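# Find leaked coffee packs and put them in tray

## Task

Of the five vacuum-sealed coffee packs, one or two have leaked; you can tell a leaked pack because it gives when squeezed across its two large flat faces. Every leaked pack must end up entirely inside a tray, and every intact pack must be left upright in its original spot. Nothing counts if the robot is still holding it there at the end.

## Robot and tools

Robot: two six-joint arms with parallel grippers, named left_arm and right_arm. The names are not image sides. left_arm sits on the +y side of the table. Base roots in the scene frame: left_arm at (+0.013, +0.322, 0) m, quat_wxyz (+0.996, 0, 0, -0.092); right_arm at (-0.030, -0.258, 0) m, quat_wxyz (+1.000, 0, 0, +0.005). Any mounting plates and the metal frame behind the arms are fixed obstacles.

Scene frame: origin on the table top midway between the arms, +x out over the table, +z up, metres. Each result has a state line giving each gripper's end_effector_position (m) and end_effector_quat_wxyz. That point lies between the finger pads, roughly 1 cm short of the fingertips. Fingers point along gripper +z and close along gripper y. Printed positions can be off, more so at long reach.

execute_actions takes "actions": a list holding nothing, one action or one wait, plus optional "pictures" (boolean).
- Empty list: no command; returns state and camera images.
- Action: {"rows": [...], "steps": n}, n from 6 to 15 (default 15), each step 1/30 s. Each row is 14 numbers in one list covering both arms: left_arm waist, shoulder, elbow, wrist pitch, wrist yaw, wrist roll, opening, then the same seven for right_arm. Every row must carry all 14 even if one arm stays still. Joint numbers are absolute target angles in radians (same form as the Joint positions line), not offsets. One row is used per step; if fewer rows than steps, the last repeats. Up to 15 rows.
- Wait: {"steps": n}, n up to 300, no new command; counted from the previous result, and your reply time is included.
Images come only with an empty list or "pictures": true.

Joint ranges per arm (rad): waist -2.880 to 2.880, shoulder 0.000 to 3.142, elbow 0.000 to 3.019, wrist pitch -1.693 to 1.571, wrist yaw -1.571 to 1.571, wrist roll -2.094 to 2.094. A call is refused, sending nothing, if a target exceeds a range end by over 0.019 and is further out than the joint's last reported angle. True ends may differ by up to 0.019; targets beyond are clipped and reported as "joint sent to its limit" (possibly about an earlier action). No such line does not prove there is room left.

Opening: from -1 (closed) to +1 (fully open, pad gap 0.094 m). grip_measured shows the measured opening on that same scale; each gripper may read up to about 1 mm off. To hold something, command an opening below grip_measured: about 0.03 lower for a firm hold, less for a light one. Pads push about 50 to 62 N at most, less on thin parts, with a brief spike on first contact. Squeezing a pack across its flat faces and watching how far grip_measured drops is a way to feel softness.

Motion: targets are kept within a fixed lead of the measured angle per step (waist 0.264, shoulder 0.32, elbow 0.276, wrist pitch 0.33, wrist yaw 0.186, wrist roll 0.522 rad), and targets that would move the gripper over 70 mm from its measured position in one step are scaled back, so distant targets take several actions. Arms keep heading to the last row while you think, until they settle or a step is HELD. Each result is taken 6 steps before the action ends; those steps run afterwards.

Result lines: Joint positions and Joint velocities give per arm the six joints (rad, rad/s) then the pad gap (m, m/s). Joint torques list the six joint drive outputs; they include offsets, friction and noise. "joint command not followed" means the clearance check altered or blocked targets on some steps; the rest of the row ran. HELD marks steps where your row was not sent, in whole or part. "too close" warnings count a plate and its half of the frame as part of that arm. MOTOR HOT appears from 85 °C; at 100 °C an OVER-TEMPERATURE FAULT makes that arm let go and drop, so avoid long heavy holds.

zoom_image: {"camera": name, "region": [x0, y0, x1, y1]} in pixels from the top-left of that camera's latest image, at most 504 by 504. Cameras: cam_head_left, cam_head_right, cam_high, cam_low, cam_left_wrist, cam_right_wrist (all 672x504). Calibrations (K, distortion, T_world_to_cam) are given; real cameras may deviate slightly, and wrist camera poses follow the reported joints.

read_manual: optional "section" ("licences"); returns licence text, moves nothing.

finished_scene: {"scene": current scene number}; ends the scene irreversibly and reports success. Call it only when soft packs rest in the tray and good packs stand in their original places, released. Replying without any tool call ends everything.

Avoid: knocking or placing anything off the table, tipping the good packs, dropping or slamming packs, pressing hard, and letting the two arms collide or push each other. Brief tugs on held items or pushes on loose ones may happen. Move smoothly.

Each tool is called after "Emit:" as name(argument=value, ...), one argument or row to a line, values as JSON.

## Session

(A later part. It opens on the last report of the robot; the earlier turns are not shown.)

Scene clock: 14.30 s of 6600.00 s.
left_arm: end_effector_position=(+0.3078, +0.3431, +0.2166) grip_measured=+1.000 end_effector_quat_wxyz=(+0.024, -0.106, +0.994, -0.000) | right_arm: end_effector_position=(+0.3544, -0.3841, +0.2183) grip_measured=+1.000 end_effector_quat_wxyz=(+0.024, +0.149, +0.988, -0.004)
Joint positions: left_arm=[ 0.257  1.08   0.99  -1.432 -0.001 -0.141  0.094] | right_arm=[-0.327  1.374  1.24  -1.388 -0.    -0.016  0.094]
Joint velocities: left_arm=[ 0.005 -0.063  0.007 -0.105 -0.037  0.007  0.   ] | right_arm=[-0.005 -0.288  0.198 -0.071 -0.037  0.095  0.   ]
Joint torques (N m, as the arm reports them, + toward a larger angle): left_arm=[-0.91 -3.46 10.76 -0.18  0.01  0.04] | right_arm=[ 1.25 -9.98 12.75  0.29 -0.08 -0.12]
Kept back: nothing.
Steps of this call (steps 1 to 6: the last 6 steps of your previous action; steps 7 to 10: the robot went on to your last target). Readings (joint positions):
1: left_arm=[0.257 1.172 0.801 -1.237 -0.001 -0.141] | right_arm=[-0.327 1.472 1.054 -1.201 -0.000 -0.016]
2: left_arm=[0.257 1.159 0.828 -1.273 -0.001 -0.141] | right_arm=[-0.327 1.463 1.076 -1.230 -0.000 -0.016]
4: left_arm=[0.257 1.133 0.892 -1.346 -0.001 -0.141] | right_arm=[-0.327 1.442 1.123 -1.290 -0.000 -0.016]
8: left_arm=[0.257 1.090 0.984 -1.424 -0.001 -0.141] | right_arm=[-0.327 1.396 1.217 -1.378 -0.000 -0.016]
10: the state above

Emit:
execute_actions(
  actions=[
    {"rows": [[0.25,1.11,1.03,-1.44,0,-0.10,1,-0.31,1.39,1.29,-1.41,0,0.0,1],[0.26,1.135,1.05,-1.43,0,-0.06,1,-0.295,1.415,1.32,-1.405,0,0.02,1],[0.27,1.17,1.075,-1.415,0,-0.02,1,-0.28,1.45,1.355,-1.40,0,0.04,1],[0.28,1.21,1.10,-1.40,0,0.03,1,-0.26,1.49,1.39,-1.395,0,0.06,1],[0.29,1.25,1.125,-1.385,0,0.08,1,-0.24,1.53,1.425,-1.39,0,0.08,1],[0.298,1.29,1.15,-1.37,0,0.13,1,-0.22,1.57,1.46,-1.385,0,0.10,1],[0.306,1.33,1.175,-1.355,0,0.18,1,-0.205,1.61,1.495,-1.38,0,0.12,1],[0.314,1.365,1.195,-1.34,0,0.22,1,-0.19,1.645,1.525,-1.375,0,0.14,1],[0.32,1.395,1.21,-1.325,0,0.25,1,-0.177,1.675,1.55,-1.37,0,0.16,1],[0.325,1.42,1.22,-1.315,0,0.28,1,-0.167,1.70,1.57,-1.365,0,0.175,1],[0.328,1.44,1.227,-1.305,0,0.30,1,-0.16,1.72,1.58,-1.36,0,0.185,1],[0.33,1.45,1.23,-1.30,0,0.31,1,-0.155,1.73,1.585,-1.36,0,0.19,1]], "steps": 15},
  ],
)

Emit:
execute_actions(
  actions=[
    {"steps": 16},
  ],
  pictures=true,
)

Scene clock: 15.17 s of 6600.00 s.
left_arm: end_effector_position=(+0.3835, +0.3583, +0.2040) grip_measured=+1.000 end_effector_quat_wxyz=(+0.016, -0.007, +1.000, +0.002) | right_arm: end_effector_position=(+0.4400, -0.3629, +0.2292) grip_measured=+1.000 end_effector_quat_wxyz=(+0.041, +0.145, +0.989, -0.003)
Joint positions: left_arm=[ 0.283  1.305  1.137 -1.37  -0.001  0.085  0.094] | right_arm=[-0.229  1.549  1.453 -1.393  0.     0.072  0.094]
Joint velocities: left_arm=[ 0.23   1.304  0.789  0.545 -0.007  1.004  0.   ] | right_arm=[ 0.562  1.167  1.048  0.129 -0.037  0.462  0.   ]
Joint torques (N m, as the arm reports them, + toward a larger angle): left_arm=[ 2.59 -7.92 11.27  0.54  0.02  0.  ] | right_arm=[  1.76 -11.06  13.47   1.47  -0.08   0.03]
Steps of this call (steps 1 to 17: the robot went on to your last target; steps 18 to 26: the first 9 steps of this action). Readings (joint positions):
18: left_arm=[0.257 1.084 0.990 -1.439 -0.001 -0.137] | right_arm=[-0.326 1.360 1.244 -1.396 -0.000 -0.016]
19: left_arm=[0.257 1.088 0.991 -1.439 -0.001 -0.126] | right_arm=[-0.324 1.361 1.246 -1.397 -0.000 -0.012]
21: left_arm=[0.257 1.114 1.008 -1.437 -0.001 -0.087] | right_arm=[-0.312 1.382 1.271 -1.398 0.000 0.004]
25: left_arm=[0.275 1.261 1.108 -1.388 -0.001 0.048] | right_arm=[-0.248 1.509 1.415 -1.396 0.000 0.056]
26: the state above

Scene clock: 15.70 s of 6600.00 s.
left_arm: end_effector_position=(+0.4239, +0.3780, +0.1658) grip_measured=+1.000 end_effector_quat_wxyz=(-0.004, +0.078, +0.997, -0.001) | right_arm: end_effector_position=(+0.4964, -0.3313, +0.1744) grip_measured=+1.000 end_effector_quat_wxyz=(+0.009, +0.155, +0.988, -0.000)
Joint positions: left_arm=[ 0.32   1.465  1.192 -1.308 -0.001  0.292  0.094] | right_arm=[-0.148  1.739  1.549 -1.363  0.     0.173  0.094]
Joint velocities: left_arm=[-0.005 -0.015 -0.007 -0.002 -0.037  0.007  0.   ] | right_arm=[-0.015 -0.005 -0.007  0.007  0.022 -0.007  0.   ]
Joint torques (N m, as the arm reports them, + toward a larger angle): left_arm=[  1.01 -12.18  11.75   0.62   0.06   0.02] | right_arm=[  0.2  -18.23  13.98   0.95  -0.07   0.06]
Kept back: nothing.
Steps of this call (steps 1 to 6: the last 6 steps of your previous action; steps 7 to 16: the robot went on to your last target). Readings (joint positions):
1: left_arm=[0.291 1.348 1.161 -1.352 -0.001 0.120] | right_arm=[-0.211 1.588 1.488 -1.387 0.000 0.089]
2: left_arm=[0.299 1.385 1.179 -1.335 -0.001 0.152] | right_arm=[-0.193 1.625 1.517 -1.380 0.000 0.105]
4: left_arm=[0.312 1.441 1.192 -1.313 -0.001 0.205] | right_arm=[-0.163 1.686 1.548 -1.366 0.000 0.130]
8: left_arm=[0.320 1.475 1.192 -1.308 -0.001 0.260] | right_arm=[-0.139 1.741 1.549 -1.363 0.000 0.157]
16: the state above
camera_calibration (this result's frames):
cam_left_wrist: T_world_to_cam=[[-0.162733, -0.98667, 0.00105928, 0.442619], [-0.787048, 0.130457, 0.602939, 0.189781], [-0.59504, 0.0972847, -0.797786, 0.470837], [0, 0, 0, 1]] pos_world=[0.501562, 0.366156, 0.260732]
cam_right_wrist: T_world_to_cam=[[-0.302888, -0.953022, 0.00286569, -0.170561], [-0.784877, 0.251152, 0.566472, 0.377617], [-0.54058, 0.169328, -0.824076, 0.594992], [0, 0, 0, 1]] pos_world=[0.566363, -0.358137, 0.276898]

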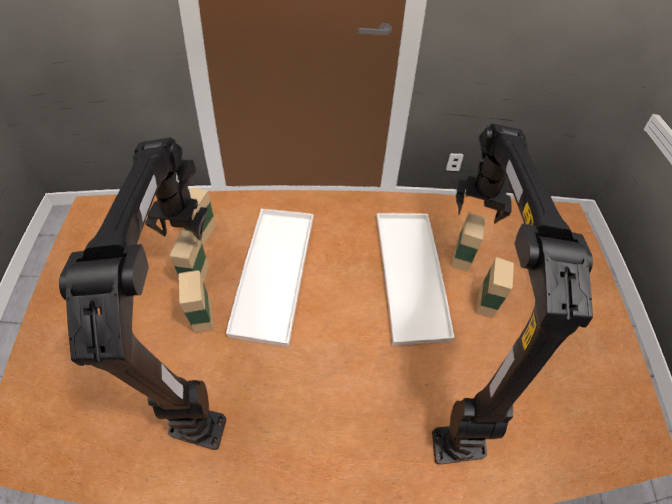

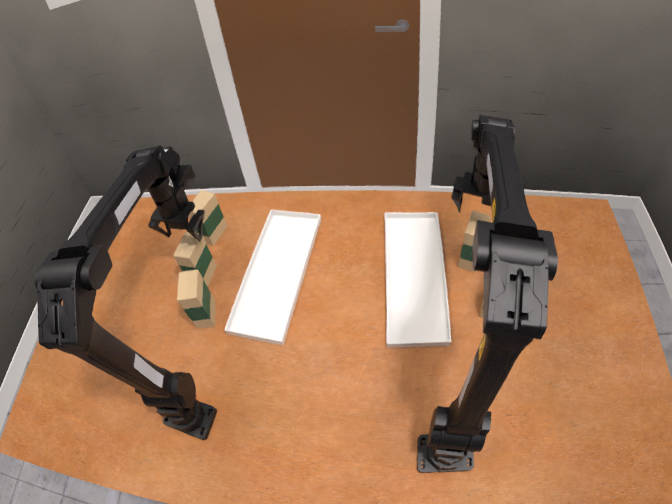

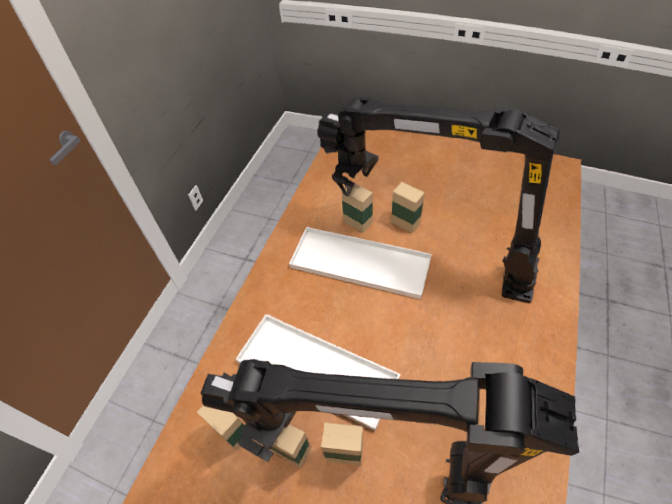

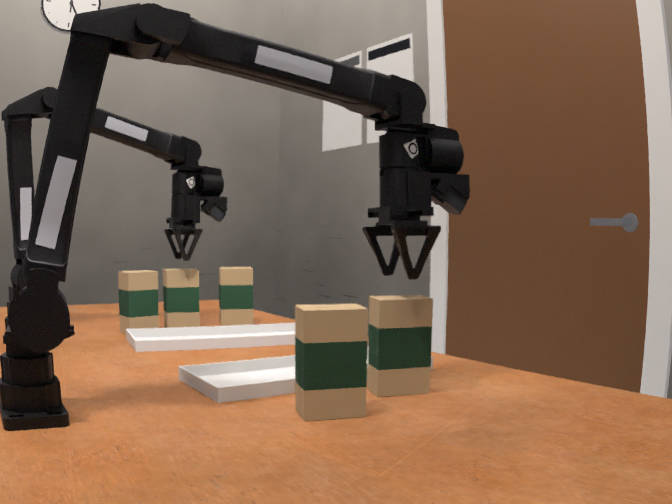

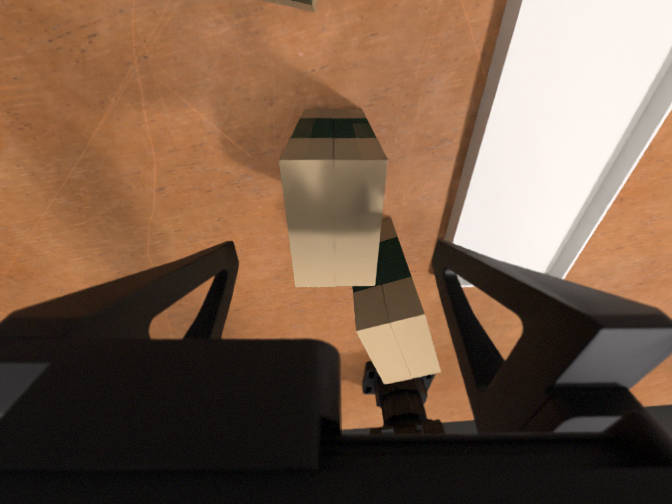

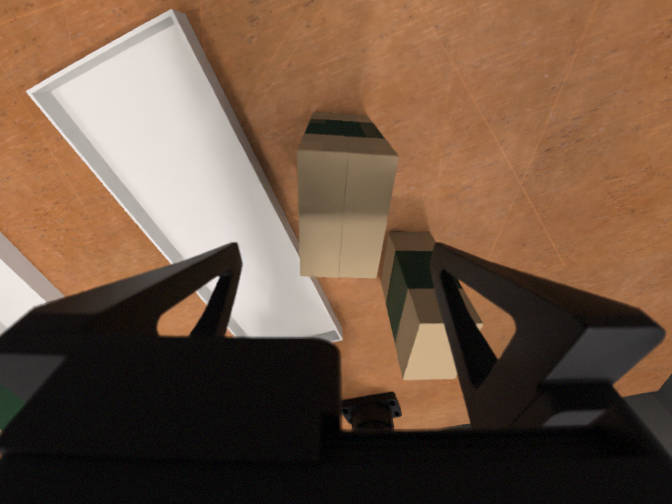

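Emit:
execute_actions(
  actions=[
    {"rows": [[0.33,1.465,1.195,-1.285,0,0.30,1,-0.158,1.74,1.55,-1.34,0,0.20,1],[0.33,1.472,1.18,-1.26,0,0.30,1,-0.161,1.747,1.533,-1.318,0,0.21,1],[0.33,1.48,1.163,-1.233,0,0.30,1,-0.163,1.754,1.514,-1.294,0,0.215,1],[0.33,1.488,1.145,-1.205,0,0.30,1,-0.163,1.761,1.494,-1.268,0,0.215,1],[0.33,1.497,1.127,-1.177,0,0.30,1,-0.163,1.769,1.474,-1.243,0,0.215,1],[0.33,1.506,1.109,-1.149,0,0.30,1,-0.163,1.777,1.454,-1.218,0,0.215,1],[0.33,1.515,1.091,-1.121,0,0.30,1,-0.163,1.785,1.435,-1.193,0,0.215,1],[0.33,1.524,1.073,-1.093,0,0.30,1,-0.163,1.793,1.416,-1.169,0,0.215,1],[0.33,1.533,1.058,-1.067,0,0.30,1,-0.163,1.800,1.400,-1.147,0,0.215,1]], "steps": 15},
  ],
)

Emit:
execute_actions(
  actions=[
    {"steps": 12},
  ],
  pictures=true,
)

Scene clock: 16.83 s of 6600.00 s.
left_arm: end_effector_position=(+0.4318, +0.3791, +0.1237) grip_measured=+1.000 end_effector_quat_wxyz=(+0.025, +0.081, +0.996, +0.006) | right_arm: end_effector_position=(+0.4988, -0.3351, +0.1345) grip_measured=+1.000 end_effector_quat_wxyz=(+0.033, +0.170, +0.985, +0.001)
Joint positions: left_arm=[ 0.32   1.484  1.096 -1.132 -0.001  0.298  0.094] | right_arm=[-0.154  1.743  1.444 -1.207  0.     0.197  0.094]
Joint velocities: left_arm=[ 0.005  0.288 -0.525  0.774 -0.081  0.051  0.   ] | right_arm=[-0.044  0.112 -0.589  0.657  0.007 -0.022  0.   ]
Joint torques (N m, as the arm reports them, + toward a larger angle): left_arm=[ 1.44 -7.86  8.07  0.64  0.06 -0.07] | right_arm=[  0.13 -12.99  10.01   1.36  -0.07   0.06]
Steps of this call (steps 1 to 15: the robot went on to your last target; steps 16 to 25: nothing new was sent; steps 26 to 34: the first 9 steps of this action). Readings (joint positions):
26: left_arm=[0.320 1.465 1.192 -1.306 -0.001 0.298] | right_arm=[-0.148 1.739 1.549 -1.362 0.000 0.178]
27: left_arm=[0.320 1.465 1.191 -1.299 -0.001 0.298] | right_arm=[-0.148 1.739 1.548 -1.356 0.000 0.181]
29: left_arm=[0.320 1.465 1.179 -1.262 -0.001 0.298] | right_arm=[-0.149 1.739 1.536 -1.324 0.000 0.188]
33: left_arm=[0.320 1.476 1.115 -1.158 -0.001 0.298] | right_arm=[-0.154 1.740 1.466 -1.229 0.000 0.196]
34: the state above

Scene clock: 17.23 s of 6600.00 s.
left_arm: end_effector_position=(+0.4234, +0.3779, +0.0851) grip_measured=+1.000 end_effector_quat_wxyz=(-0.000, +0.081, +0.997, +0.000) | right_arm: end_effector_position=(+0.4916, -0.3347, +0.0962) grip_measured=+1.000 end_effector_quat_wxyz=(+0.011, +0.172, +0.985, +0.000)
Joint positions: left_arm=[ 0.32   1.539  1.048 -1.08  -0.001  0.298  0.094] | right_arm=[-0.156  1.784  1.397 -1.162  0.     0.201  0.094]
Joint velocities: left_arm=[-0.005  0.005 -0.007  0.007 -0.007  0.066  0.   ] | right_arm=[ 0.005  0.005  0.002  0.002 -0.022  0.007  0.   ]
Joint torques (N m, as the arm reports them, + toward a larger angle): left_arm=[  1.15 -12.24   9.07   0.9    0.09  -0.07] | right_arm=[ -0.07 -16.31  10.57   1.39  -0.08   0.05]
Kept back: nothing.
Steps of this call (steps 1 to 6: the last 6 steps of your previous action; steps 7 to 12: the robot went on to your last target). Readings (joint positions):
1: left_arm=[0.320 1.495 1.080 -1.110 -0.001 0.298] | right_arm=[-0.155 1.747 1.427 -1.189 0.000 0.198]
2: left_arm=[0.320 1.507 1.067 -1.098 -0.001 0.298] | right_arm=[-0.155 1.754 1.414 -1.179 0.000 0.199]
4: left_arm=[0.320 1.528 1.052 -1.088 -0.001 0.298] | right_arm=[-0.156 1.770 1.401 -1.171 0.000 0.200]
8: left_arm=[0.320 1.539 1.048 -1.082 -0.001 0.298] | right_arm=[-0.156 1.784 1.397 -1.164 0.000 0.201]
12: the state above
camera_calibration (this result's frames):
cam_left_wrist: T_world_to_cam=[[-0.168751, -0.985658, -0.00152491, 0.444926], [-0.791451, 0.134579, 0.596233, 0.238899], [-0.587476, 0.101821, -0.80281, 0.401635], [0, 0, 0, 1]] pos_world=[0.500109, 0.365499, 0.180676]
cam_right_wrist: T_world_to_cam=[[-0.336864, -0.941552, 0.00161527, -0.154369], [-0.777553, 0.279156, 0.563456, 0.425057], [-0.530974, 0.188552, -0.826144, 0.530448], [0, 0, 0, 1]] pos_world=[0.560157, -0.364021, 0.198975]

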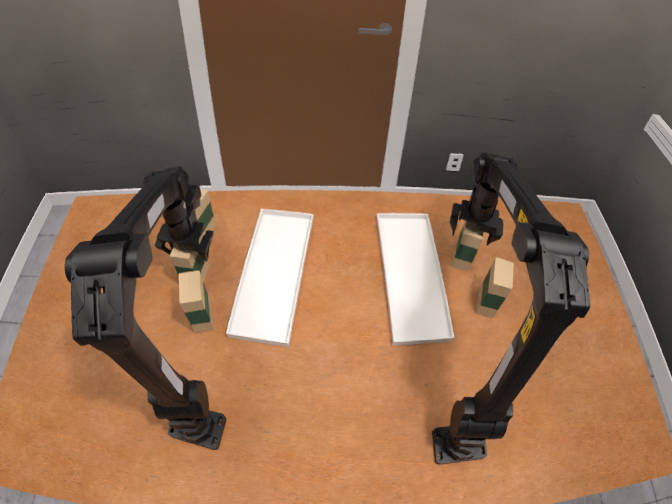

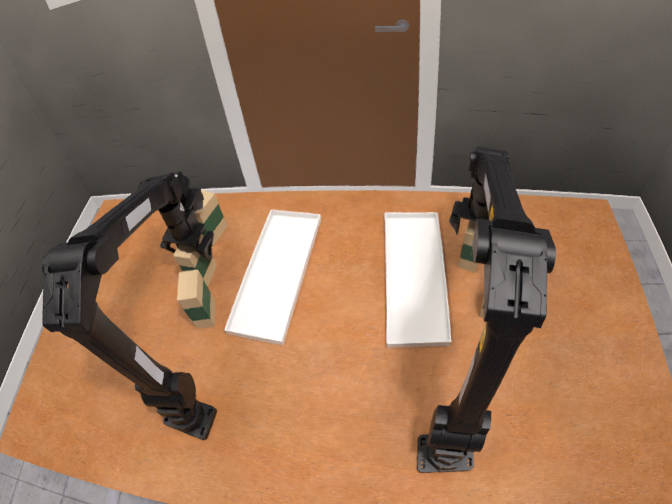

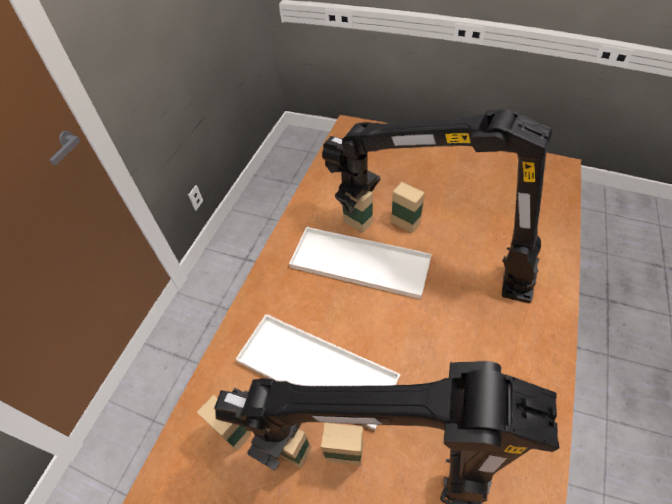

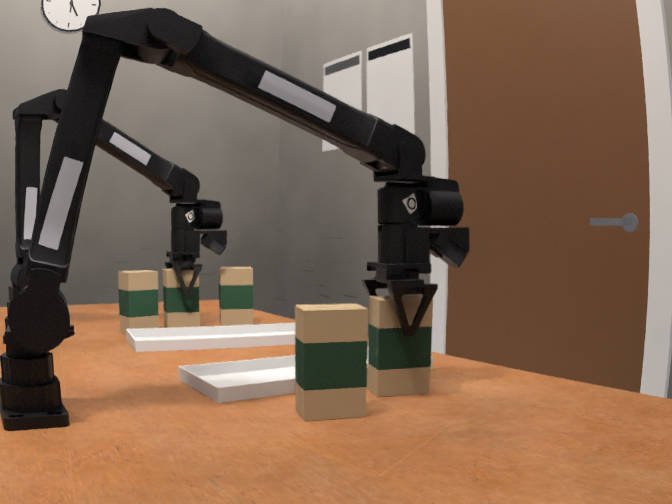

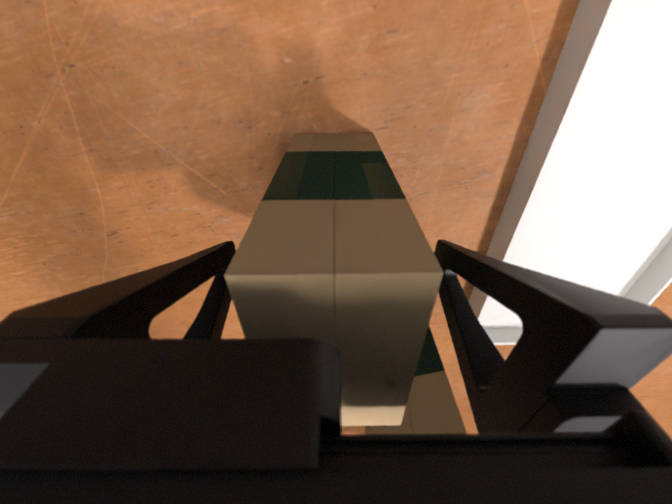

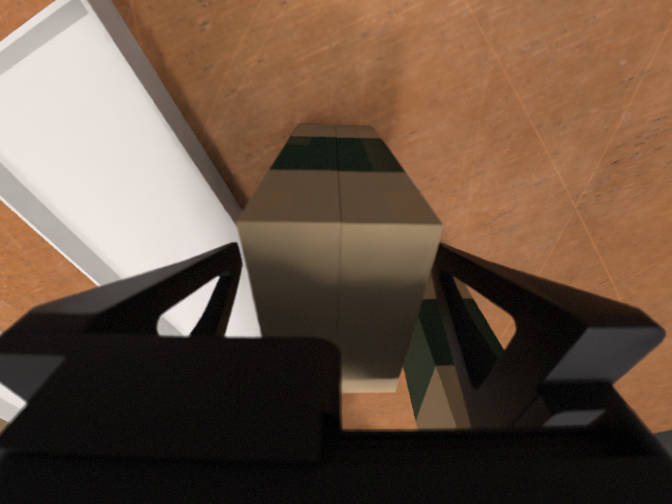

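Emit:
execute_actions(
  actions=[
    {"rows": [[0.33,1.533,1.058,-1.067,0,0.30,0.8,-0.163,1.815,1.400,-1.147,0,0.215,0.8],[0.33,1.533,1.058,-1.067,0,0.30,0.6,-0.163,1.822,1.400,-1.147,0,0.215,0.6],[0.33,1.533,1.058,-1.067,0,0.30,0.4,-0.163,1.822,1.400,-1.147,0,0.215,0.4],[0.33,1.533,1.058,-1.067,0,0.30,0.27,-0.163,1.822,1.400,-1.147,0,0.215,0.27],[0.33,1.533,1.058,-1.067,0,0.30,0.2,-0.163,1.822,1.400,-1.147,0,0.215,0.2],[0.33,1.533,1.058,-1.067,0,0.30,0.17,-0.163,1.822,1.400,-1.147,0,0.215,0.18],[0.33,1.533,1.058,-1.067,0,0.30,0.15,-0.163,1.822,1.400,-1.147,0,0.215,0.16],[0.33,1.533,1.058,-1.067,0,0.30,0.13,-0.163,1.81,1.400,-1.147,0,0.215,0.14],[0.33,1.533,1.058,-1.067,0,0.30,0.11,-0.163,1.81,1.400,-1.147,0,0.215,0.12],[0.33,1.533,1.058,-1.067,0,0.30,0.09,-0.163,1.81,1.400,-1.147,0,0.215,0.10],[0.33,1.533,1.058,-1.067,0,0.30,0.07,-0.163,1.81,1.400,-1.147,0,0.215,0.08],[0.33,1.533,1.058,-1.067,0,0.30,0.05,-0.163,1.81,1.400,-1.147,0,0.215,0.06],[0.33,1.533,1.058,-1.067,0,0.30,0.03,-0.163,1.81,1.400,-1.147,0,0.215,0.04],[0.33,1.533,1.058,-1.067,0,0.30,0.01,-0.163,1.81,1.400,-1.147,0,0.215,0.02],[0.33,1.533,1.058,-1.067,0,0.30,0.0,-0.163,1.81,1.400,-1.147,0,0.215,0.0]], "steps": 15},
  ],
)

Emit:
execute_actions(
  actions=[
    {"steps": 13},
  ],
)

Scene clock: 18.10 s of 6600.00 s.
left_arm: end_effector_position=(+0.4236, +0.3780, +0.0851) grip_measured=+0.121 end_effector_quat_wxyz=(+0.000, +0.081, +0.997, +0.000) | right_arm: end_effector_position=(+0.4916, -0.3347, +0.0960) grip_measured=+0.132 end_effector_quat_wxyz=(+0.011, +0.173, +0.985, +0.000)
Joint positions: left_arm=[ 0.32   1.539  1.048 -1.079 -0.001  0.298  0.053] | right_arm=[-0.156  1.785  1.397 -1.162  0.     0.202  0.053]
Joint velocities: left_arm=[-0.005 -0.005 -0.002 -0.012  0.051  0.007 -0.02 ] | right_arm=[ 0.005 -0.005 -0.002 -0.017  0.007 -0.022 -0.02 ]
Joint torques (N m, as the arm reports them, + toward a larger angle): left_arm=[  1.52 -12.33   9.04   0.89   0.1   -0.04] | right_arm=[ -0.09 -15.62  10.56   1.41  -0.07   0.05]
Steps of this call (steps 1 to 17: the robot went on to your last target; steps 18 to 26: the first 9 steps of this action). Readings (joint positions):
18: left_arm=[0.320 1.539 1.048 -1.079 -0.001 0.298] | right_arm=[-0.156 1.784 1.397 -1.162 0.000 0.202]
19: left_arm=[0.320 1.539 1.048 -1.079 -0.001 0.298] | right_arm=[-0.156 1.784 1.397 -1.162 0.000 0.202]
21: left_arm=[0.320 1.539 1.048 -1.079 -0.001 0.298] | right_arm=[-0.156 1.784 1.397 -1.162 0.000 0.202]
25: left_arm=[0.320 1.539 1.048 -1.079 -0.001 0.298] | right_arm=[-0.156 1.785 1.397 -1.162 0.000 0.202]
26: the state above

Scene clock: 18.53 s of 6600.00 s.
left_arm: end_effector_position=(+0.4237, +0.3780, +0.0851) grip_measured=+0.062 end_effector_quat_wxyz=(+0.000, +0.081, +0.997, +0.000) | right_arm: end_effector_position=(+0.4915, -0.3349, +0.0960) grip_measured=+0.005 end_effector_quat_wxyz=(+0.011, +0.173, +0.985, +0.000)
Joint positions: left_arm=[ 0.32   1.539  1.048 -1.078 -0.001  0.298  0.05 ] | right_arm=[-0.156  1.785  1.397 -1.162  0.     0.202  0.047]
Joint velocities: left_arm=[-0.005 -0.015 -0.012 -0.007 -0.037  0.007  0.   ] | right_arm=[ 0.015  0.005 -0.017  0.022 -0.007 -0.007 -0.001]
Joint torques (N m, as the arm reports them, + toward a larger angle): left_arm=[  1.23 -12.28   9.     0.9    0.07  -0.07] | right_arm=[  0.08 -15.54  10.58   1.44  -0.07   0.06]
Kept back: nothing.
Steps of this call (steps 1 to 6: the last 6 steps of your previous action; steps 7 to 13: the robot went on to your last target). Readings (joint positions):
1: left_arm=[0.320 1.539 1.048 -1.079 -0.001 0.298] | right_arm=[-0.156 1.785 1.397 -1.162 -0.000 0.202]
2: left_arm=[0.320 1.539 1.048 -1.079 -0.001 0.298] | right_arm=[-0.156 1.785 1.397 -1.162 -0.000 0.202]
4: left_arm=[0.320 1.539 1.048 -1.078 -0.001 0.298] | right_arm=[-0.156 1.785 1.397 -1.162 -0.000 0.202]
8: left_arm=[0.320 1.539 1.048 -1.078 -0.001 0.298] | right_arm=[-0.156 1.785 1.397 -1.162 0.000 0.202]
13: the state above

Emit:
execute_actions(
  actions=[
    {"rows": [[0.33,1.533,1.058,-1.067,0,0.30,0.2,-0.163,1.79,1.400,-1.15,0,0.215,-0.02],[0.33,1.53,1.065,-1.075,0,0.30,0.5,-0.163,1.79,1.400,-1.15,0,0.215,-0.04],[0.33,1.523,1.075,-1.085,0,0.30,0.8,-0.163,1.79,1.400,-1.15,0,0.215,-0.06],[0.33,1.513,1.09,-1.095,0,0.30,1,-0.163,1.79,1.400,-1.15,0,0.215,-0.08],[0.33,1.50,1.11,-1.115,0,0.30,1,-0.163,1.79,1.400,-1.15,0,0.215,-0.10],[0.33,1.49,1.13,-1.145,0,0.30,1,-0.163,1.79,1.400,-1.15,0,0.215,-0.12],[0.33,1.48,1.152,-1.18,0,0.30,1,-0.163,1.79,1.400,-1.15,0,0.215,-0.14],[0.33,1.47,1.175,-1.215,0,0.30,1,-0.163,1.79,1.400,-1.15,0,0.215,-0.16],[0.33,1.46,1.20,-1.25,0,0.30,1,-0.163,1.79,1.400,-1.15,0,0.215,-0.16],[0.33,1.45,1.225,-1.285,0,0.30,1,-0.163,1.79,1.400,-1.15,0,0.215,-0.16],[0.33,1.443,1.25,-1.32,0,0.30,1,-0.163,1.79,1.400,-1.15,0,0.215,-0.16],[0.33,1.437,1.275,-1.355,0,0.30,1,-0.163,1.79,1.400,-1.15,0,0.215,-0.16],[0.33,1.432,1.295,-1.39,0,0.30,1,-0.163,1.79,1.400,-1.15,0,0.215,-0.16],[0.33,1.43,1.31,-1.42,0,0.30,1,-0.163,1.79,1.400,-1.15,0,0.215,-0.16]], "steps": 15},
  ],
)

Emit:
execute_actions(
  actions=[
    {"steps": 10},
  ],
)

Scene clock: 19.37 s of 6600.00 s.
left_arm: end_effector_position=(+0.4177, +0.3772, +0.1077) grip_measured=+1.000 end_effector_quat_wxyz=(-0.018, +0.081, +0.997, -0.004) | right_arm: end_effector_position=(+0.4915, -0.3349, +0.0960) grip_measured=-0.152 end_effector_quat_wxyz=(+0.011, +0.173, +0.985, +0.000)
Joint positions: left_arm=[ 0.32   1.519  1.09  -1.178 -0.001  0.298  0.094] | right_arm=[-0.156  1.785  1.397 -1.162  0.     0.202  0.04 ]
Joint velocities: left_arm=[-0.015 -0.239  0.549 -0.906  0.022  0.037  0.   ] | right_arm=[ 0.005  0.005 -0.002 -0.007  0.022 -0.037 -0.005]
Joint torques (N m, as the arm reports them, + toward a larger angle): left_arm=[  1.01 -15.22  14.     0.07   0.04  -0.14] | right_arm=[  0.11 -17.21  10.55   1.31  -0.07   0.04]
Steps of this call (steps 1 to 15: the robot went on to your last target; step 16: nothing new was sent; steps 17 to 25: the first 9 steps of this action). Readings (joint positions):
17: left_arm=[0.320 1.539 1.048 -1.078 -0.001 0.298] | right_arm=[-0.156 1.785 1.397 -1.162 0.000 0.202]
18: left_arm=[0.320 1.539 1.048 -1.078 -0.001 0.298] | right_arm=[-0.156 1.785 1.397 -1.162 0.000 0.202]
20: left_arm=[0.320 1.539 1.048 -1.080 -0.001 0.298] | right_arm=[-0.156 1.785 1.397 -1.162 0.000 0.202]
24: left_arm=[0.320 1.526 1.074 -1.148 -0.001 0.298] | right_arm=[-0.156 1.785 1.397 -1.162 0.000 0.202]
25: the state above

Scene clock: 19.70 s of 6600.00 s.
left_arm: end_effector_position=(+0.4276, +0.3785, +0.2178) grip_measured=+1.000 end_effector_quat_wxyz=(+0.016, +0.081, +0.997, +0.004) | right_arm: end_effector_position=(+0.4915, -0.3349, +0.0960) grip_measured=-0.155 end_effector_quat_wxyz=(+0.011, +0.173, +0.985, +0.000)
Joint positions: left_arm=[ 0.32   1.42   1.284 -1.402 -0.001  0.298  0.094] | right_arm=[-0.156  1.785  1.397 -1.162  0.     0.202  0.04 ]
Joint velocities: left_arm=[-0.005 -0.19   0.046 -0.076  0.081 -0.037  0.   ] | right_arm=[-0.005 -0.015 -0.002  0.002 -0.037 -0.007  0.   ]
Joint torques (N m, as the arm reports them, + toward a larger angle): left_arm=[ 1.56 -8.96 10.77 -0.28  0.1  -0.09] | right_arm=[  0.1  -17.19  10.57   1.29  -0.07   0.04]
Kept back: nothing.
Steps of this call (steps 1 to 6: the last 6 steps of your previous action; steps 7 to 10: the robot went on to your last target). Readings (joint positions):
1: left_arm=[0.320 1.511 1.110 -1.208 -0.001 0.298] | right_arm=[-0.156 1.785 1.397 -1.162 0.000 0.202]
2: left_arm=[0.320 1.501 1.132 -1.237 -0.001 0.298] | right_arm=[-0.156 1.785 1.397 -1.162 0.000 0.202]
4: left_arm=[0.320 1.480 1.184 -1.301 -0.001 0.298] | right_arm=[-0.156 1.785 1.397 -1.162 0.000 0.202]
8: left_arm=[0.320 1.437 1.272 -1.392 -0.001 0.298] | right_arm=[-0.156 1.785 1.397 -1.162 0.000 0.202]
10: the state above

Emit:
execute_actions(
  actions=[
    {"rows": [[0.32,1.445,1.33,-1.42,0,0.31,1,-0.163,1.79,1.400,-1.15,0,0.215,-0.18],[0.315,1.47,1.36,-1.42,0,0.325,1,-0.163,1.79,1.400,-1.15,0,0.215,-0.20],[0.31,1.505,1.40,-1.42,0,0.34,1,-0.163,1.79,1.400,-1.15,0,0.215,-0.22],[0.305,1.545,1.44,-1.415,0,0.355,1,-0.163,1.79,1.400,-1.15,0,0.215,-0.24],[0.30,1.585,1.485,-1.415,0,0.37,1,-0.163,1.79,1.400,-1.15,0,0.215,-0.26],[0.297,1.625,1.53,-1.41,0,0.385,1,-0.163,1.79,1.400,-1.15,0,0.215,-0.28],[0.294,1.665,1.57,-1.41,0,0.40,1,-0.163,1.79,1.400,-1.15,0,0.215,-0.30],[0.292,1.705,1.61,-1.405,0,0.415,1,-0.163,1.79,1.400,-1.15,0,0.215,-0.30],[0.29,1.74,1.645,-1.405,0,0.425,1,-0.163,1.79,1.400,-1.15,0,0.215,-0.30],[0.288,1.77,1.675,-1.40,0,0.435,1,-0.163,1.79,1.400,-1.15,0,0.215,-0.30],[0.287,1.795,1.695,-1.40,0,0.443,1,-0.163,1.79,1.400,-1.15,0,0.215,-0.30],[0.286,1.81,1.705,-1.40,0,0.448,1,-0.163,1.79,1.400,-1.15,0,0.215,-0.30],[0.286,1.82,1.71,-1.40,0,0.45,1,-0.163,1.79,1.400,-1.15,0,0.215,-0.30]], "steps": 15},
  ],
)

Emit:
execute_actions(
  actions=[
    {"steps": 16},
  ],
  pictures=true,
)

Scene clock: 20.77 s of 6600.00 s.
left_arm: end_effector_position=(+0.5184, +0.3884, +0.2228) grip_measured=+1.000 end_effector_quat_wxyz=(+0.030, +0.116, +0.993, +0.008) | right_arm: end_effector_position=(+0.4915, -0.3349, +0.0960) grip_measured=-0.294 end_effector_quat_wxyz=(+0.011, +0.173, +0.985, +0.000)
Joint positions: left_arm=[ 0.316  1.637  1.543 -1.416 -0.001  0.364  0.094] | right_arm=[-0.156  1.785  1.397 -1.162  0.     0.202  0.033]
Joint velocities: left_arm=[-0.063  1.284  1.36   0.061 -0.051  0.3    0.   ] | right_arm=[ 0.005 -0.015 -0.032  0.012 -0.007 -0.007 -0.001]
Joint torques (N m, as the arm reports them, + toward a larger angle): left_arm=[ -1.15 -12.48  10.96   0.57   0.08   0.  ] | right_arm=[  0.09 -17.1   10.59   1.29  -0.07   0.05]
Steps of this call (steps 1 to 23: the robot went on to your last target; steps 24 to 32: the first 9 steps of this action). Readings (joint positions):
24: left_arm=[0.320 1.417 1.285 -1.409 -0.001 0.298] | right_arm=[-0.156 1.785 1.397 -1.162 0.000 0.202]
25: left_arm=[0.320 1.420 1.287 -1.411 -0.001 0.300] | right_arm=[-0.156 1.785 1.397 -1.162 0.000 0.202]
27: left_arm=[0.320 1.447 1.319 -1.417 -0.001 0.312] | right_arm=[-0.156 1.785 1.397 -1.162 0.000 0.202]
31: left_arm=[0.317 1.593 1.494 -1.417 -0.001 0.353] | right_arm=[-0.156 1.785 1.397 -1.162 0.000 0.202]
32: the state above

Scene clock: 21.30 s of 6600.00 s.
left_arm: end_effector_position=(+0.5727, +0.3864, +0.1678) grip_measured=+1.000 end_effector_quat_wxyz=(+0.000, +0.160, +0.987, +0.000) | right_arm: end_effector_position=(+0.4915, -0.3349, +0.0960) grip_measured=-0.295 end_effector_quat_wxyz=(+0.011, +0.173, +0.985, +0.000)
Joint positions: left_arm=[ 0.299  1.837  1.668 -1.401 -0.001  0.436  0.094] | right_arm=[-0.156  1.785  1.397 -1.162  0.     0.202  0.033]
Joint velocities: left_arm=[-0.015  0.005 -0.017 -0.007 -0.051  0.051  0.   ] | right_arm=[-0.005 -0.024  0.002 -0.002 -0.022 -0.066  0.   ]
Joint torques (N m, as the arm reports them, + toward a larger angle): left_arm=[ -0.12 -19.58  12.27   0.23   0.13   0.  ] | right_arm=[  0.03 -17.13  10.58   1.26  -0.07   0.05]
Kept back: nothing.
Steps of this call (steps 1 to 6: the last 6 steps of your previous action; steps 7 to 16: the robot went on to your last target). Readings (joint positions):
1: left_arm=[0.313 1.679 1.587 -1.413 -0.001 0.376] | right_arm=[-0.156 1.785 1.397 -1.162 0.000 0.202]
2: left_arm=[0.311 1.717 1.622 -1.408 -0.001 0.386] | right_arm=[-0.156 1.785 1.397 -1.162 0.000 0.202]
4: left_arm=[0.306 1.779 1.662 -1.402 -0.001 0.404] | right_arm=[-0.156 1.785 1.397 -1.162 0.000 0.202]
8: left_arm=[0.300 1.838 1.668 -1.401 -0.001 0.424] | right_arm=[-0.156 1.785 1.397 -1.162 0.000 0.202]
16: the state above
camera_calibration (this result's frames):
cam_left_wrist: T_world_to_cam=[[-0.322391, -0.946605, -0.00178591, 0.551548], [-0.760628, 0.257928, 0.59575, 0.241354], [-0.563479, 0.193423, -0.803168, 0.505876], [0, 0, 0, 1]] pos_world=[0.646445, 0.361998, 0.263502]
cam_right_wrist: T_world_to_cam=[[-0.33794, -0.941166, 0.00167447, -0.153916], [-0.777022, 0.280005, 0.563768, 0.425181], [-0.531068, 0.189219, -0.825932, 0.530552], [0, 0, 0, 1]] pos_world=[0.56012, -0.364304, 0.198754]

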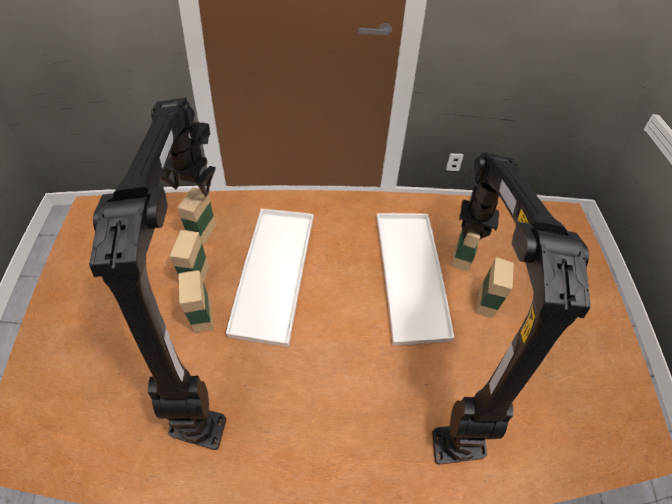

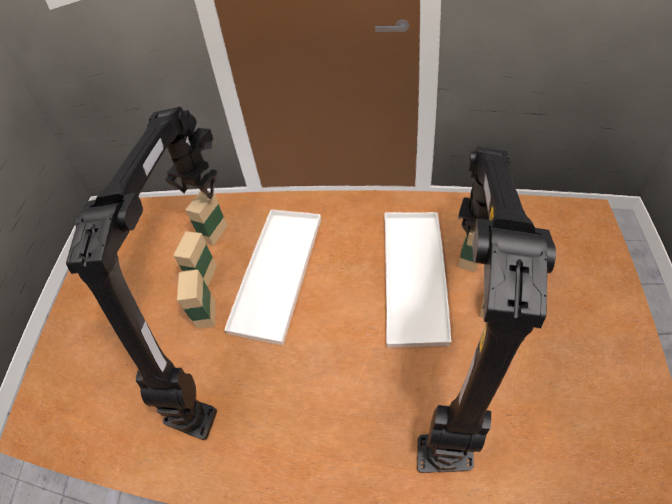

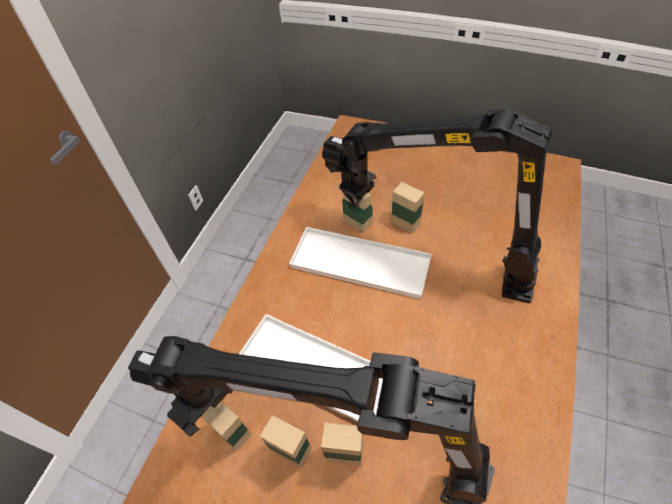

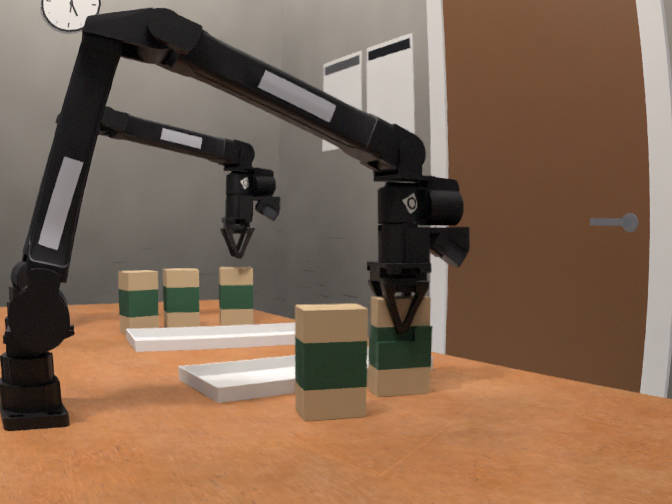

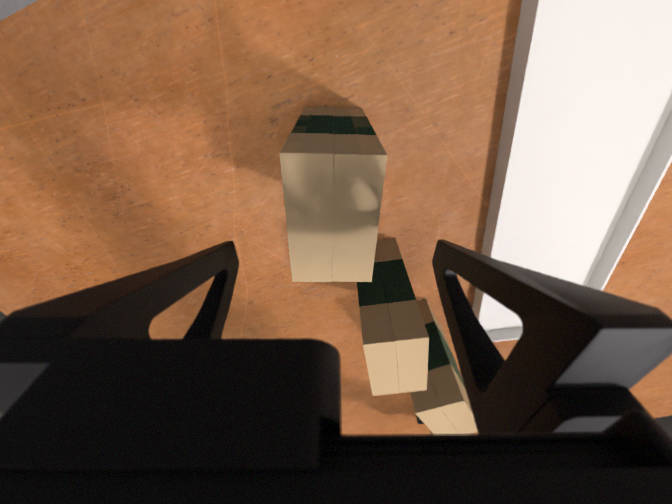

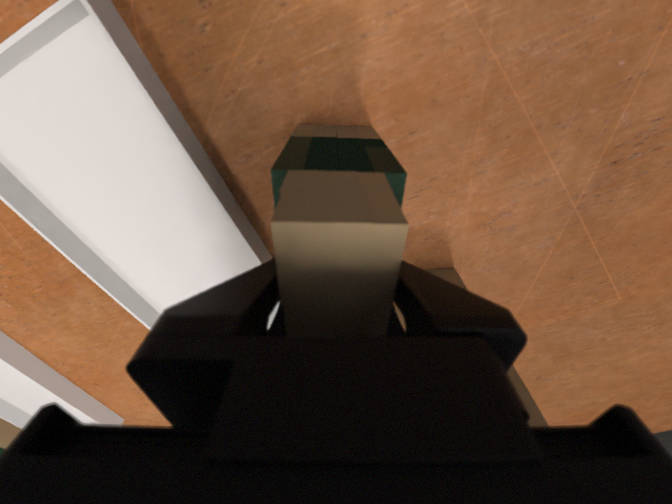

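Emit:
execute_actions(
  actions=[
    {"rows": [[0.30,1.84,1.675,-1.385,0,0.45,1,-0.163,1.79,1.400,-1.15,0,0.215,-0.32],[0.308,1.848,1.66,-1.365,0,0.45,1,-0.163,1.79,1.400,-1.15,0,0.215,-0.34],[0.313,1.855,1.643,-1.34,0,0.45,1,-0.163,1.79,1.400,-1.15,0,0.215,-0.36],[0.313,1.862,1.625,-1.315,0,0.45,1,-0.163,1.79,1.400,-1.15,0,0.215,-0.38],[0.313,1.869,1.607,-1.29,0,0.45,1,-0.163,1.79,1.400,-1.15,0,0.215,-0.40],[0.313,1.876,1.589,-1.265,0,0.45,1,-0.163,1.79,1.400,-1.15,0,0.215,-0.42],[0.313,1.882,1.571,-1.24,0,0.45,1,-0.163,1.79,1.400,-1.15,0,0.215,-0.44],[0.313,1.887,1.553,-1.215,0,0.45,1,-0.163,1.79,1.400,-1.15,0,0.215,-0.44],[0.313,1.890,1.537,-1.191,0,0.45,1,-0.163,1.79,1.400,-1.15,0,0.215,-0.44]], "steps": 15},
  ],
)

Emit:
execute_actions(
  actions=[
    {"steps": 12},
  ],
  pictures=true,
)

Scene clock: 22.03 s of 6600.00 s.
left_arm: end_effector_position=(+0.5796, +0.3872, +0.1296) grip_measured=+1.000 end_effector_quat_wxyz=(+0.025, +0.161, +0.987, +0.007) | right_arm: end_effector_position=(+0.4915, -0.3349, +0.0960) grip_measured=-0.354 end_effector_quat_wxyz=(+0.011, +0.173, +0.985, +0.000)
Joint positions: left_arm=[ 0.299  1.845  1.576 -1.25  -0.001  0.438  0.094] | right_arm=[-0.156  1.785  1.397 -1.162  0.     0.202  0.03 ]
Joint velocities: left_arm=[ 0.005  0.151 -0.53   0.711  0.007  0.022  0.   ] | right_arm=[-0.015 -0.005 -0.007 -0.012  0.037  0.051 -0.   ]
Joint torques (N m, as the arm reports them, + toward a larger angle): left_arm=[  1.75 -14.95   8.51   0.83   0.08   0.02] | right_arm=[  0.05 -17.24  10.58   1.29  -0.07   0.05]
Steps of this call (steps 1 to 13: the robot went on to your last target; steps 14 to 22: the first 9 steps of this action). Readings (joint positions):
14: left_arm=[0.299 1.837 1.668 -1.400 -0.001 0.438] | right_arm=[-0.156 1.785 1.397 -1.162 0.000 0.202]
15: left_arm=[0.299 1.837 1.667 -1.396 -0.001 0.438] | right_arm=[-0.156 1.785 1.397 -1.162 0.000 0.202]
17: left_arm=[0.299 1.837 1.656 -1.366 -0.001 0.438] | right_arm=[-0.156 1.785 1.397 -1.162 0.000 0.202]
21: left_arm=[0.299 1.841 1.595 -1.274 -0.001 0.438] | right_arm=[-0.156 1.785 1.397 -1.162 0.000 0.202]
22: the state above

Scene clock: 22.43 s of 6600.00 s.
left_arm: end_effector_position=(+0.5729, +0.3864, +0.0860) grip_measured=+1.000 end_effector_quat_wxyz=(+0.001, +0.161, +0.987, +0.001) | right_arm: end_effector_position=(+0.4915, -0.3349, +0.0960) grip_measured=-0.354 end_effector_quat_wxyz=(+0.011, +0.173, +0.985, +0.000)
Joint positions: left_arm=[ 0.299  1.893  1.528 -1.203 -0.001  0.438  0.094] | right_arm=[-0.156  1.785  1.397 -1.162  0.     0.202  0.03 ]
Joint velocities: left_arm=[-0.015 -0.015 -0.002 -0.012  0.007  0.007  0.   ] | right_arm=[-0.005 -0.005  0.002 -0.007  0.022  0.022 -0.   ]
Joint torques (N m, as the arm reports them, + toward a larger angle): left_arm=[  1.3  -18.46   9.38   0.81   0.1    0.04] | right_arm=[  0.04 -17.12  10.55   1.3   -0.08   0.06]
Kept back: nothing.
Steps of this call (steps 1 to 6: the last 6 steps of your previous action; steps 7 to 12: the robot went on to your last target). Readings (joint positions):
1: left_arm=[0.299 1.851 1.559 -1.231 -0.001 0.438] | right_arm=[-0.156 1.785 1.397 -1.162 0.000 0.202]
2: left_arm=[0.299 1.859 1.548 -1.220 -0.001 0.438] | right_arm=[-0.156 1.785 1.397 -1.162 0.000 0.202]
4: left_arm=[0.299 1.877 1.534 -1.211 -0.001 0.438] | right_arm=[-0.156 1.785 1.397 -1.162 0.000 0.202]
8: left_arm=[0.299 1.893 1.528 -1.205 -0.001 0.438] | right_arm=[-0.156 1.785 1.397 -1.162 0.000 0.202]
12: the state above
camera_calibration (this result's frames):
cam_left_wrist: T_world_to_cam=[[-0.324551, -0.945864, -0.00293666, 0.552529], [-0.761612, 0.259486, 0.593813, 0.290342], [-0.560904, 0.194959, -0.804598, 0.438333], [0, 0, 0, 1]] pos_world=[0.646314, 0.361821, 0.181895]
cam_right_wrist: T_world_to_cam=[[-0.338299, -0.941037, 0.00166646, -0.153696], [-0.776916, 0.280297, 0.563769, 0.425227], [-0.530994, 0.189428, -0.825931, 0.530586], [0, 0, 0, 1]] pos_world=[0.560108, -0.364331, 0.198754]

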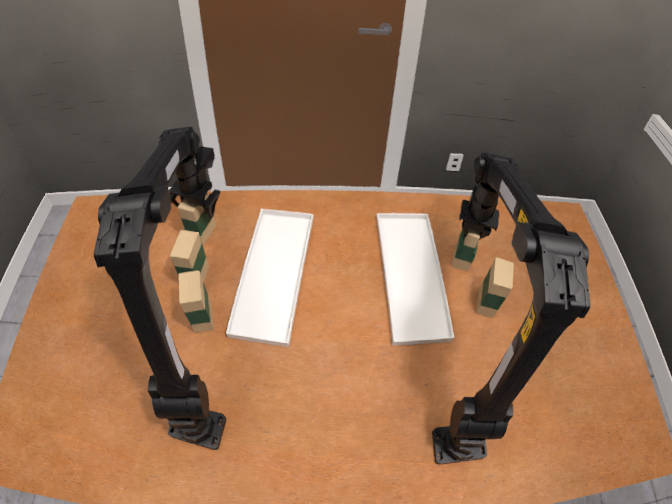

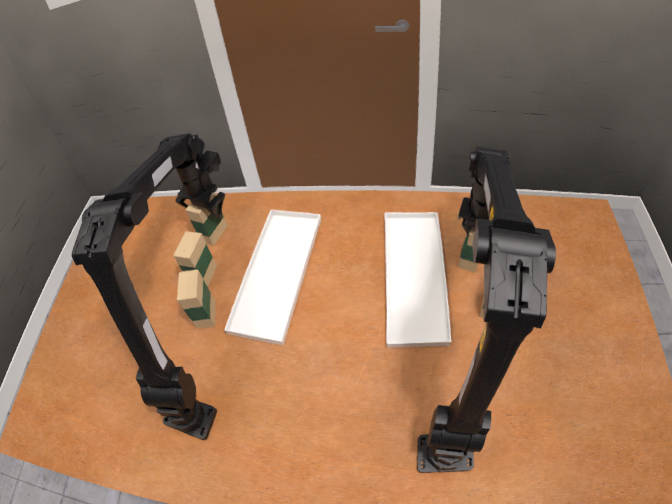

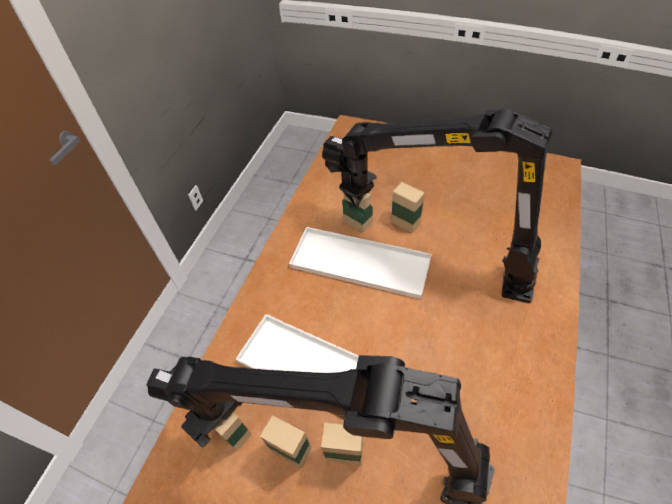

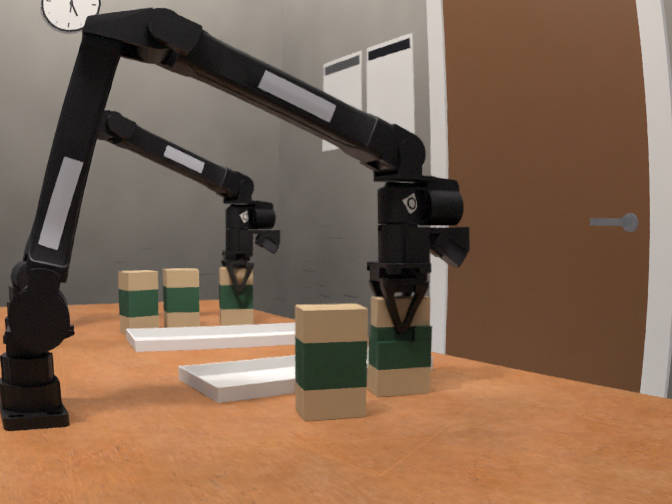

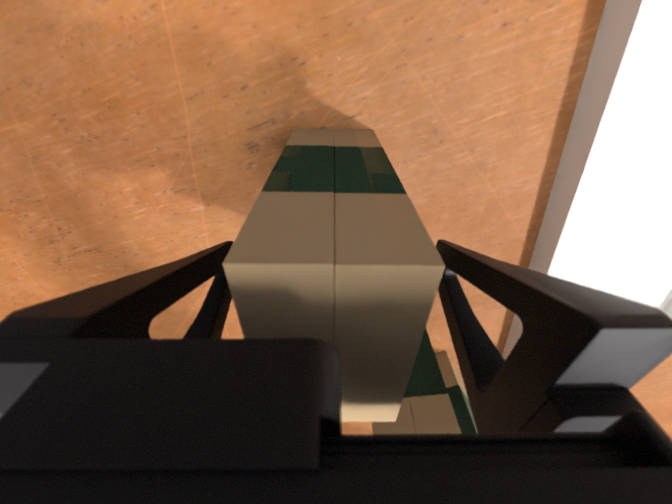

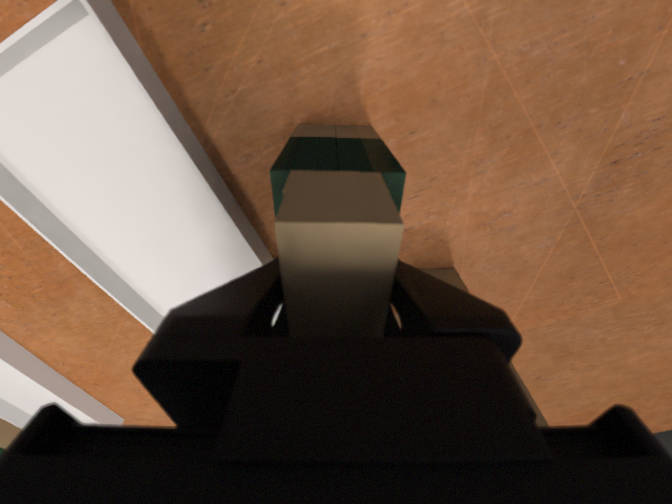

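Emit:
execute_actions(
  actions=[
    {"rows": [[0.31,1.890,1.537,-1.191,0,0.45,0.8,-0.158,1.78,1.415,-1.16,0,0.205,-0.40],[0.31,1.890,1.537,-1.191,0,0.45,0.6,-0.158,1.77,1.43,-1.17,0,0.205,-0.40],[0.31,1.890,1.537,-1.191,0,0.45,0.4,-0.158,1.765,1.445,-1.18,0,0.205,-0.40],[0.31,1.890,1.537,-1.191,0,0.45,0.27,-0.158,1.76,1.46,-1.19,0,0.205,-0.40],[0.31,1.890,1.537,-1.191,0,0.45,0.2,-0.158,1.755,1.475,-1.205,0,0.205,-0.40],[0.31,1.890,1.537,-1.191,0,0.45,0.17,-0.158,1.75,1.49,-1.225,0,0.205,-0.40],[0.31,1.890,1.537,-1.191,0,0.45,0.15,-0.158,1.745,1.505,-1.245,0,0.205,-0.40],[0.31,1.890,1.537,-1.191,0,0.45,0.13,-0.158,1.74,1.52,-1.265,0,0.205,-0.40],[0.31,1.890,1.537,-1.191,0,0.45,0.11,-0.158,1.735,1.535,-1.285,0,0.205,-0.40],[0.31,1.890,1.537,-1.191,0,0.45,0.09,-0.158,1.73,1.55,-1.305,0,0.205,-0.40],[0.31,1.890,1.537,-1.191,0,0.45,0.07,-0.158,1.725,1.565,-1.325,0,0.205,-0.40],[0.31,1.890,1.537,-1.191,0,0.45,0.05,-0.158,1.72,1.575,-1.34,0,0.205,-0.40],[0.31,1.890,1.537,-1.191,0,0.45,0.03,-0.158,1.72,1.585,-1.355,0,0.205,-0.40],[0.31,1.890,1.537,-1.191,0,0.45,0.01,-0.158,1.72,1.585,-1.355,0,0.205,-0.40],[0.31,1.890,1.537,-1.191,0,0.45,0.0,-0.158,1.72,1.585,-1.355,0,0.205,-0.40]], "steps": 15},
  ],
)

Emit:
execute_actions(
  actions=[
    {"steps": 13},
  ],
)

Scene clock: 23.30 s of 6600.00 s.
left_arm: end_effector_position=(+0.5729, +0.3864, +0.0860) grip_measured=+0.122 end_effector_quat_wxyz=(+0.001, +0.161, +0.987, +0.001) | right_arm: end_effector_position=(+0.4858, -0.3340, +0.1073) grip_measured=-0.354 end_effector_quat_wxyz=(-0.010, +0.173, +0.985, -0.000)
Joint positions: left_arm=[ 0.299  1.893  1.528 -1.203 -0.001  0.439  0.053] | right_arm=[-0.156  1.785  1.429 -1.235  0.     0.202  0.03 ]
Joint velocities: left_arm=[ 0.005 -0.005 -0.007 -0.007 -0.007 -0.066 -0.019] | right_arm=[-0.005 -0.005  0.344 -0.593  0.007 -0.037  0.   ]
Joint torques (N m, as the arm reports them, + toward a larger angle): left_arm=[  1.72 -18.45   9.42   0.92   0.06   0.01] | right_arm=[  0.46 -21.6   17.64   0.48  -0.08  -0.06]
Steps of this call (steps 1 to 17: the robot went on to your last target; steps 18 to 26: the first 9 steps of this action). Readings (joint positions):
18: left_arm=[0.299 1.893 1.528 -1.203 -0.001 0.438] | right_arm=[-0.156 1.785 1.397 -1.162 0.000 0.202]
19: left_arm=[0.299 1.893 1.528 -1.203 -0.001 0.438] | right_arm=[-0.156 1.785 1.397 -1.162 0.000 0.202]
21: left_arm=[0.299 1.893 1.528 -1.203 -0.001 0.439] | right_arm=[-0.156 1.785 1.399 -1.164 0.000 0.202]
25: left_arm=[0.299 1.893 1.528 -1.203 -0.001 0.439] | right_arm=[-0.156 1.785 1.418 -1.216 0.000 0.202]
26: the state above

Scene clock: 23.73 s of 6600.00 s.
left_arm: end_effector_position=(+0.5731, +0.3865, +0.0860) grip_measured=+0.002 end_effector_quat_wxyz=(+0.002, +0.161, +0.987, +0.001) | right_arm: end_effector_position=(+0.4944, -0.3353, +0.1640) grip_measured=-0.354 end_effector_quat_wxyz=(+0.007, +0.173, +0.985, +0.000)
Joint positions: left_arm=[ 0.299  1.893  1.528 -1.202 -0.001  0.439  0.047] | right_arm=[-0.156  1.744  1.527 -1.34   0.     0.202  0.03 ]
Joint velocities: left_arm=[-0.005  0.005  0.007 -0.002 -0.022 -0.022  0.001] | right_arm=[-0.005 -0.044  0.007 -0.037 -0.007 -0.037 -0.001]
Joint torques (N m, as the arm reports them, + toward a larger angle): left_arm=[  1.27 -18.25   9.31   0.69   0.1    0.02] | right_arm=[  0.46 -19.42  15.83   0.31  -0.07  -0.06]
Kept back: nothing.
Steps of this call (steps 1 to 6: the last 6 steps of your previous action; steps 7 to 13: the robot went on to your last target). Readings (joint positions):
1: left_arm=[0.299 1.893 1.528 -1.202 -0.001 0.439] | right_arm=[-0.156 1.785 1.442 -1.254 0.000 0.202]
2: left_arm=[0.299 1.893 1.528 -1.202 -0.002 0.439] | right_arm=[-0.156 1.784 1.456 -1.272 0.000 0.202]
4: left_arm=[0.299 1.893 1.528 -1.202 -0.002 0.439] | right_arm=[-0.156 1.781 1.483 -1.303 0.000 0.202]
8: left_arm=[0.299 1.893 1.528 -1.202 -0.001 0.439] | right_arm=[-0.156 1.763 1.520 -1.335 0.000 0.202]
13: the state above


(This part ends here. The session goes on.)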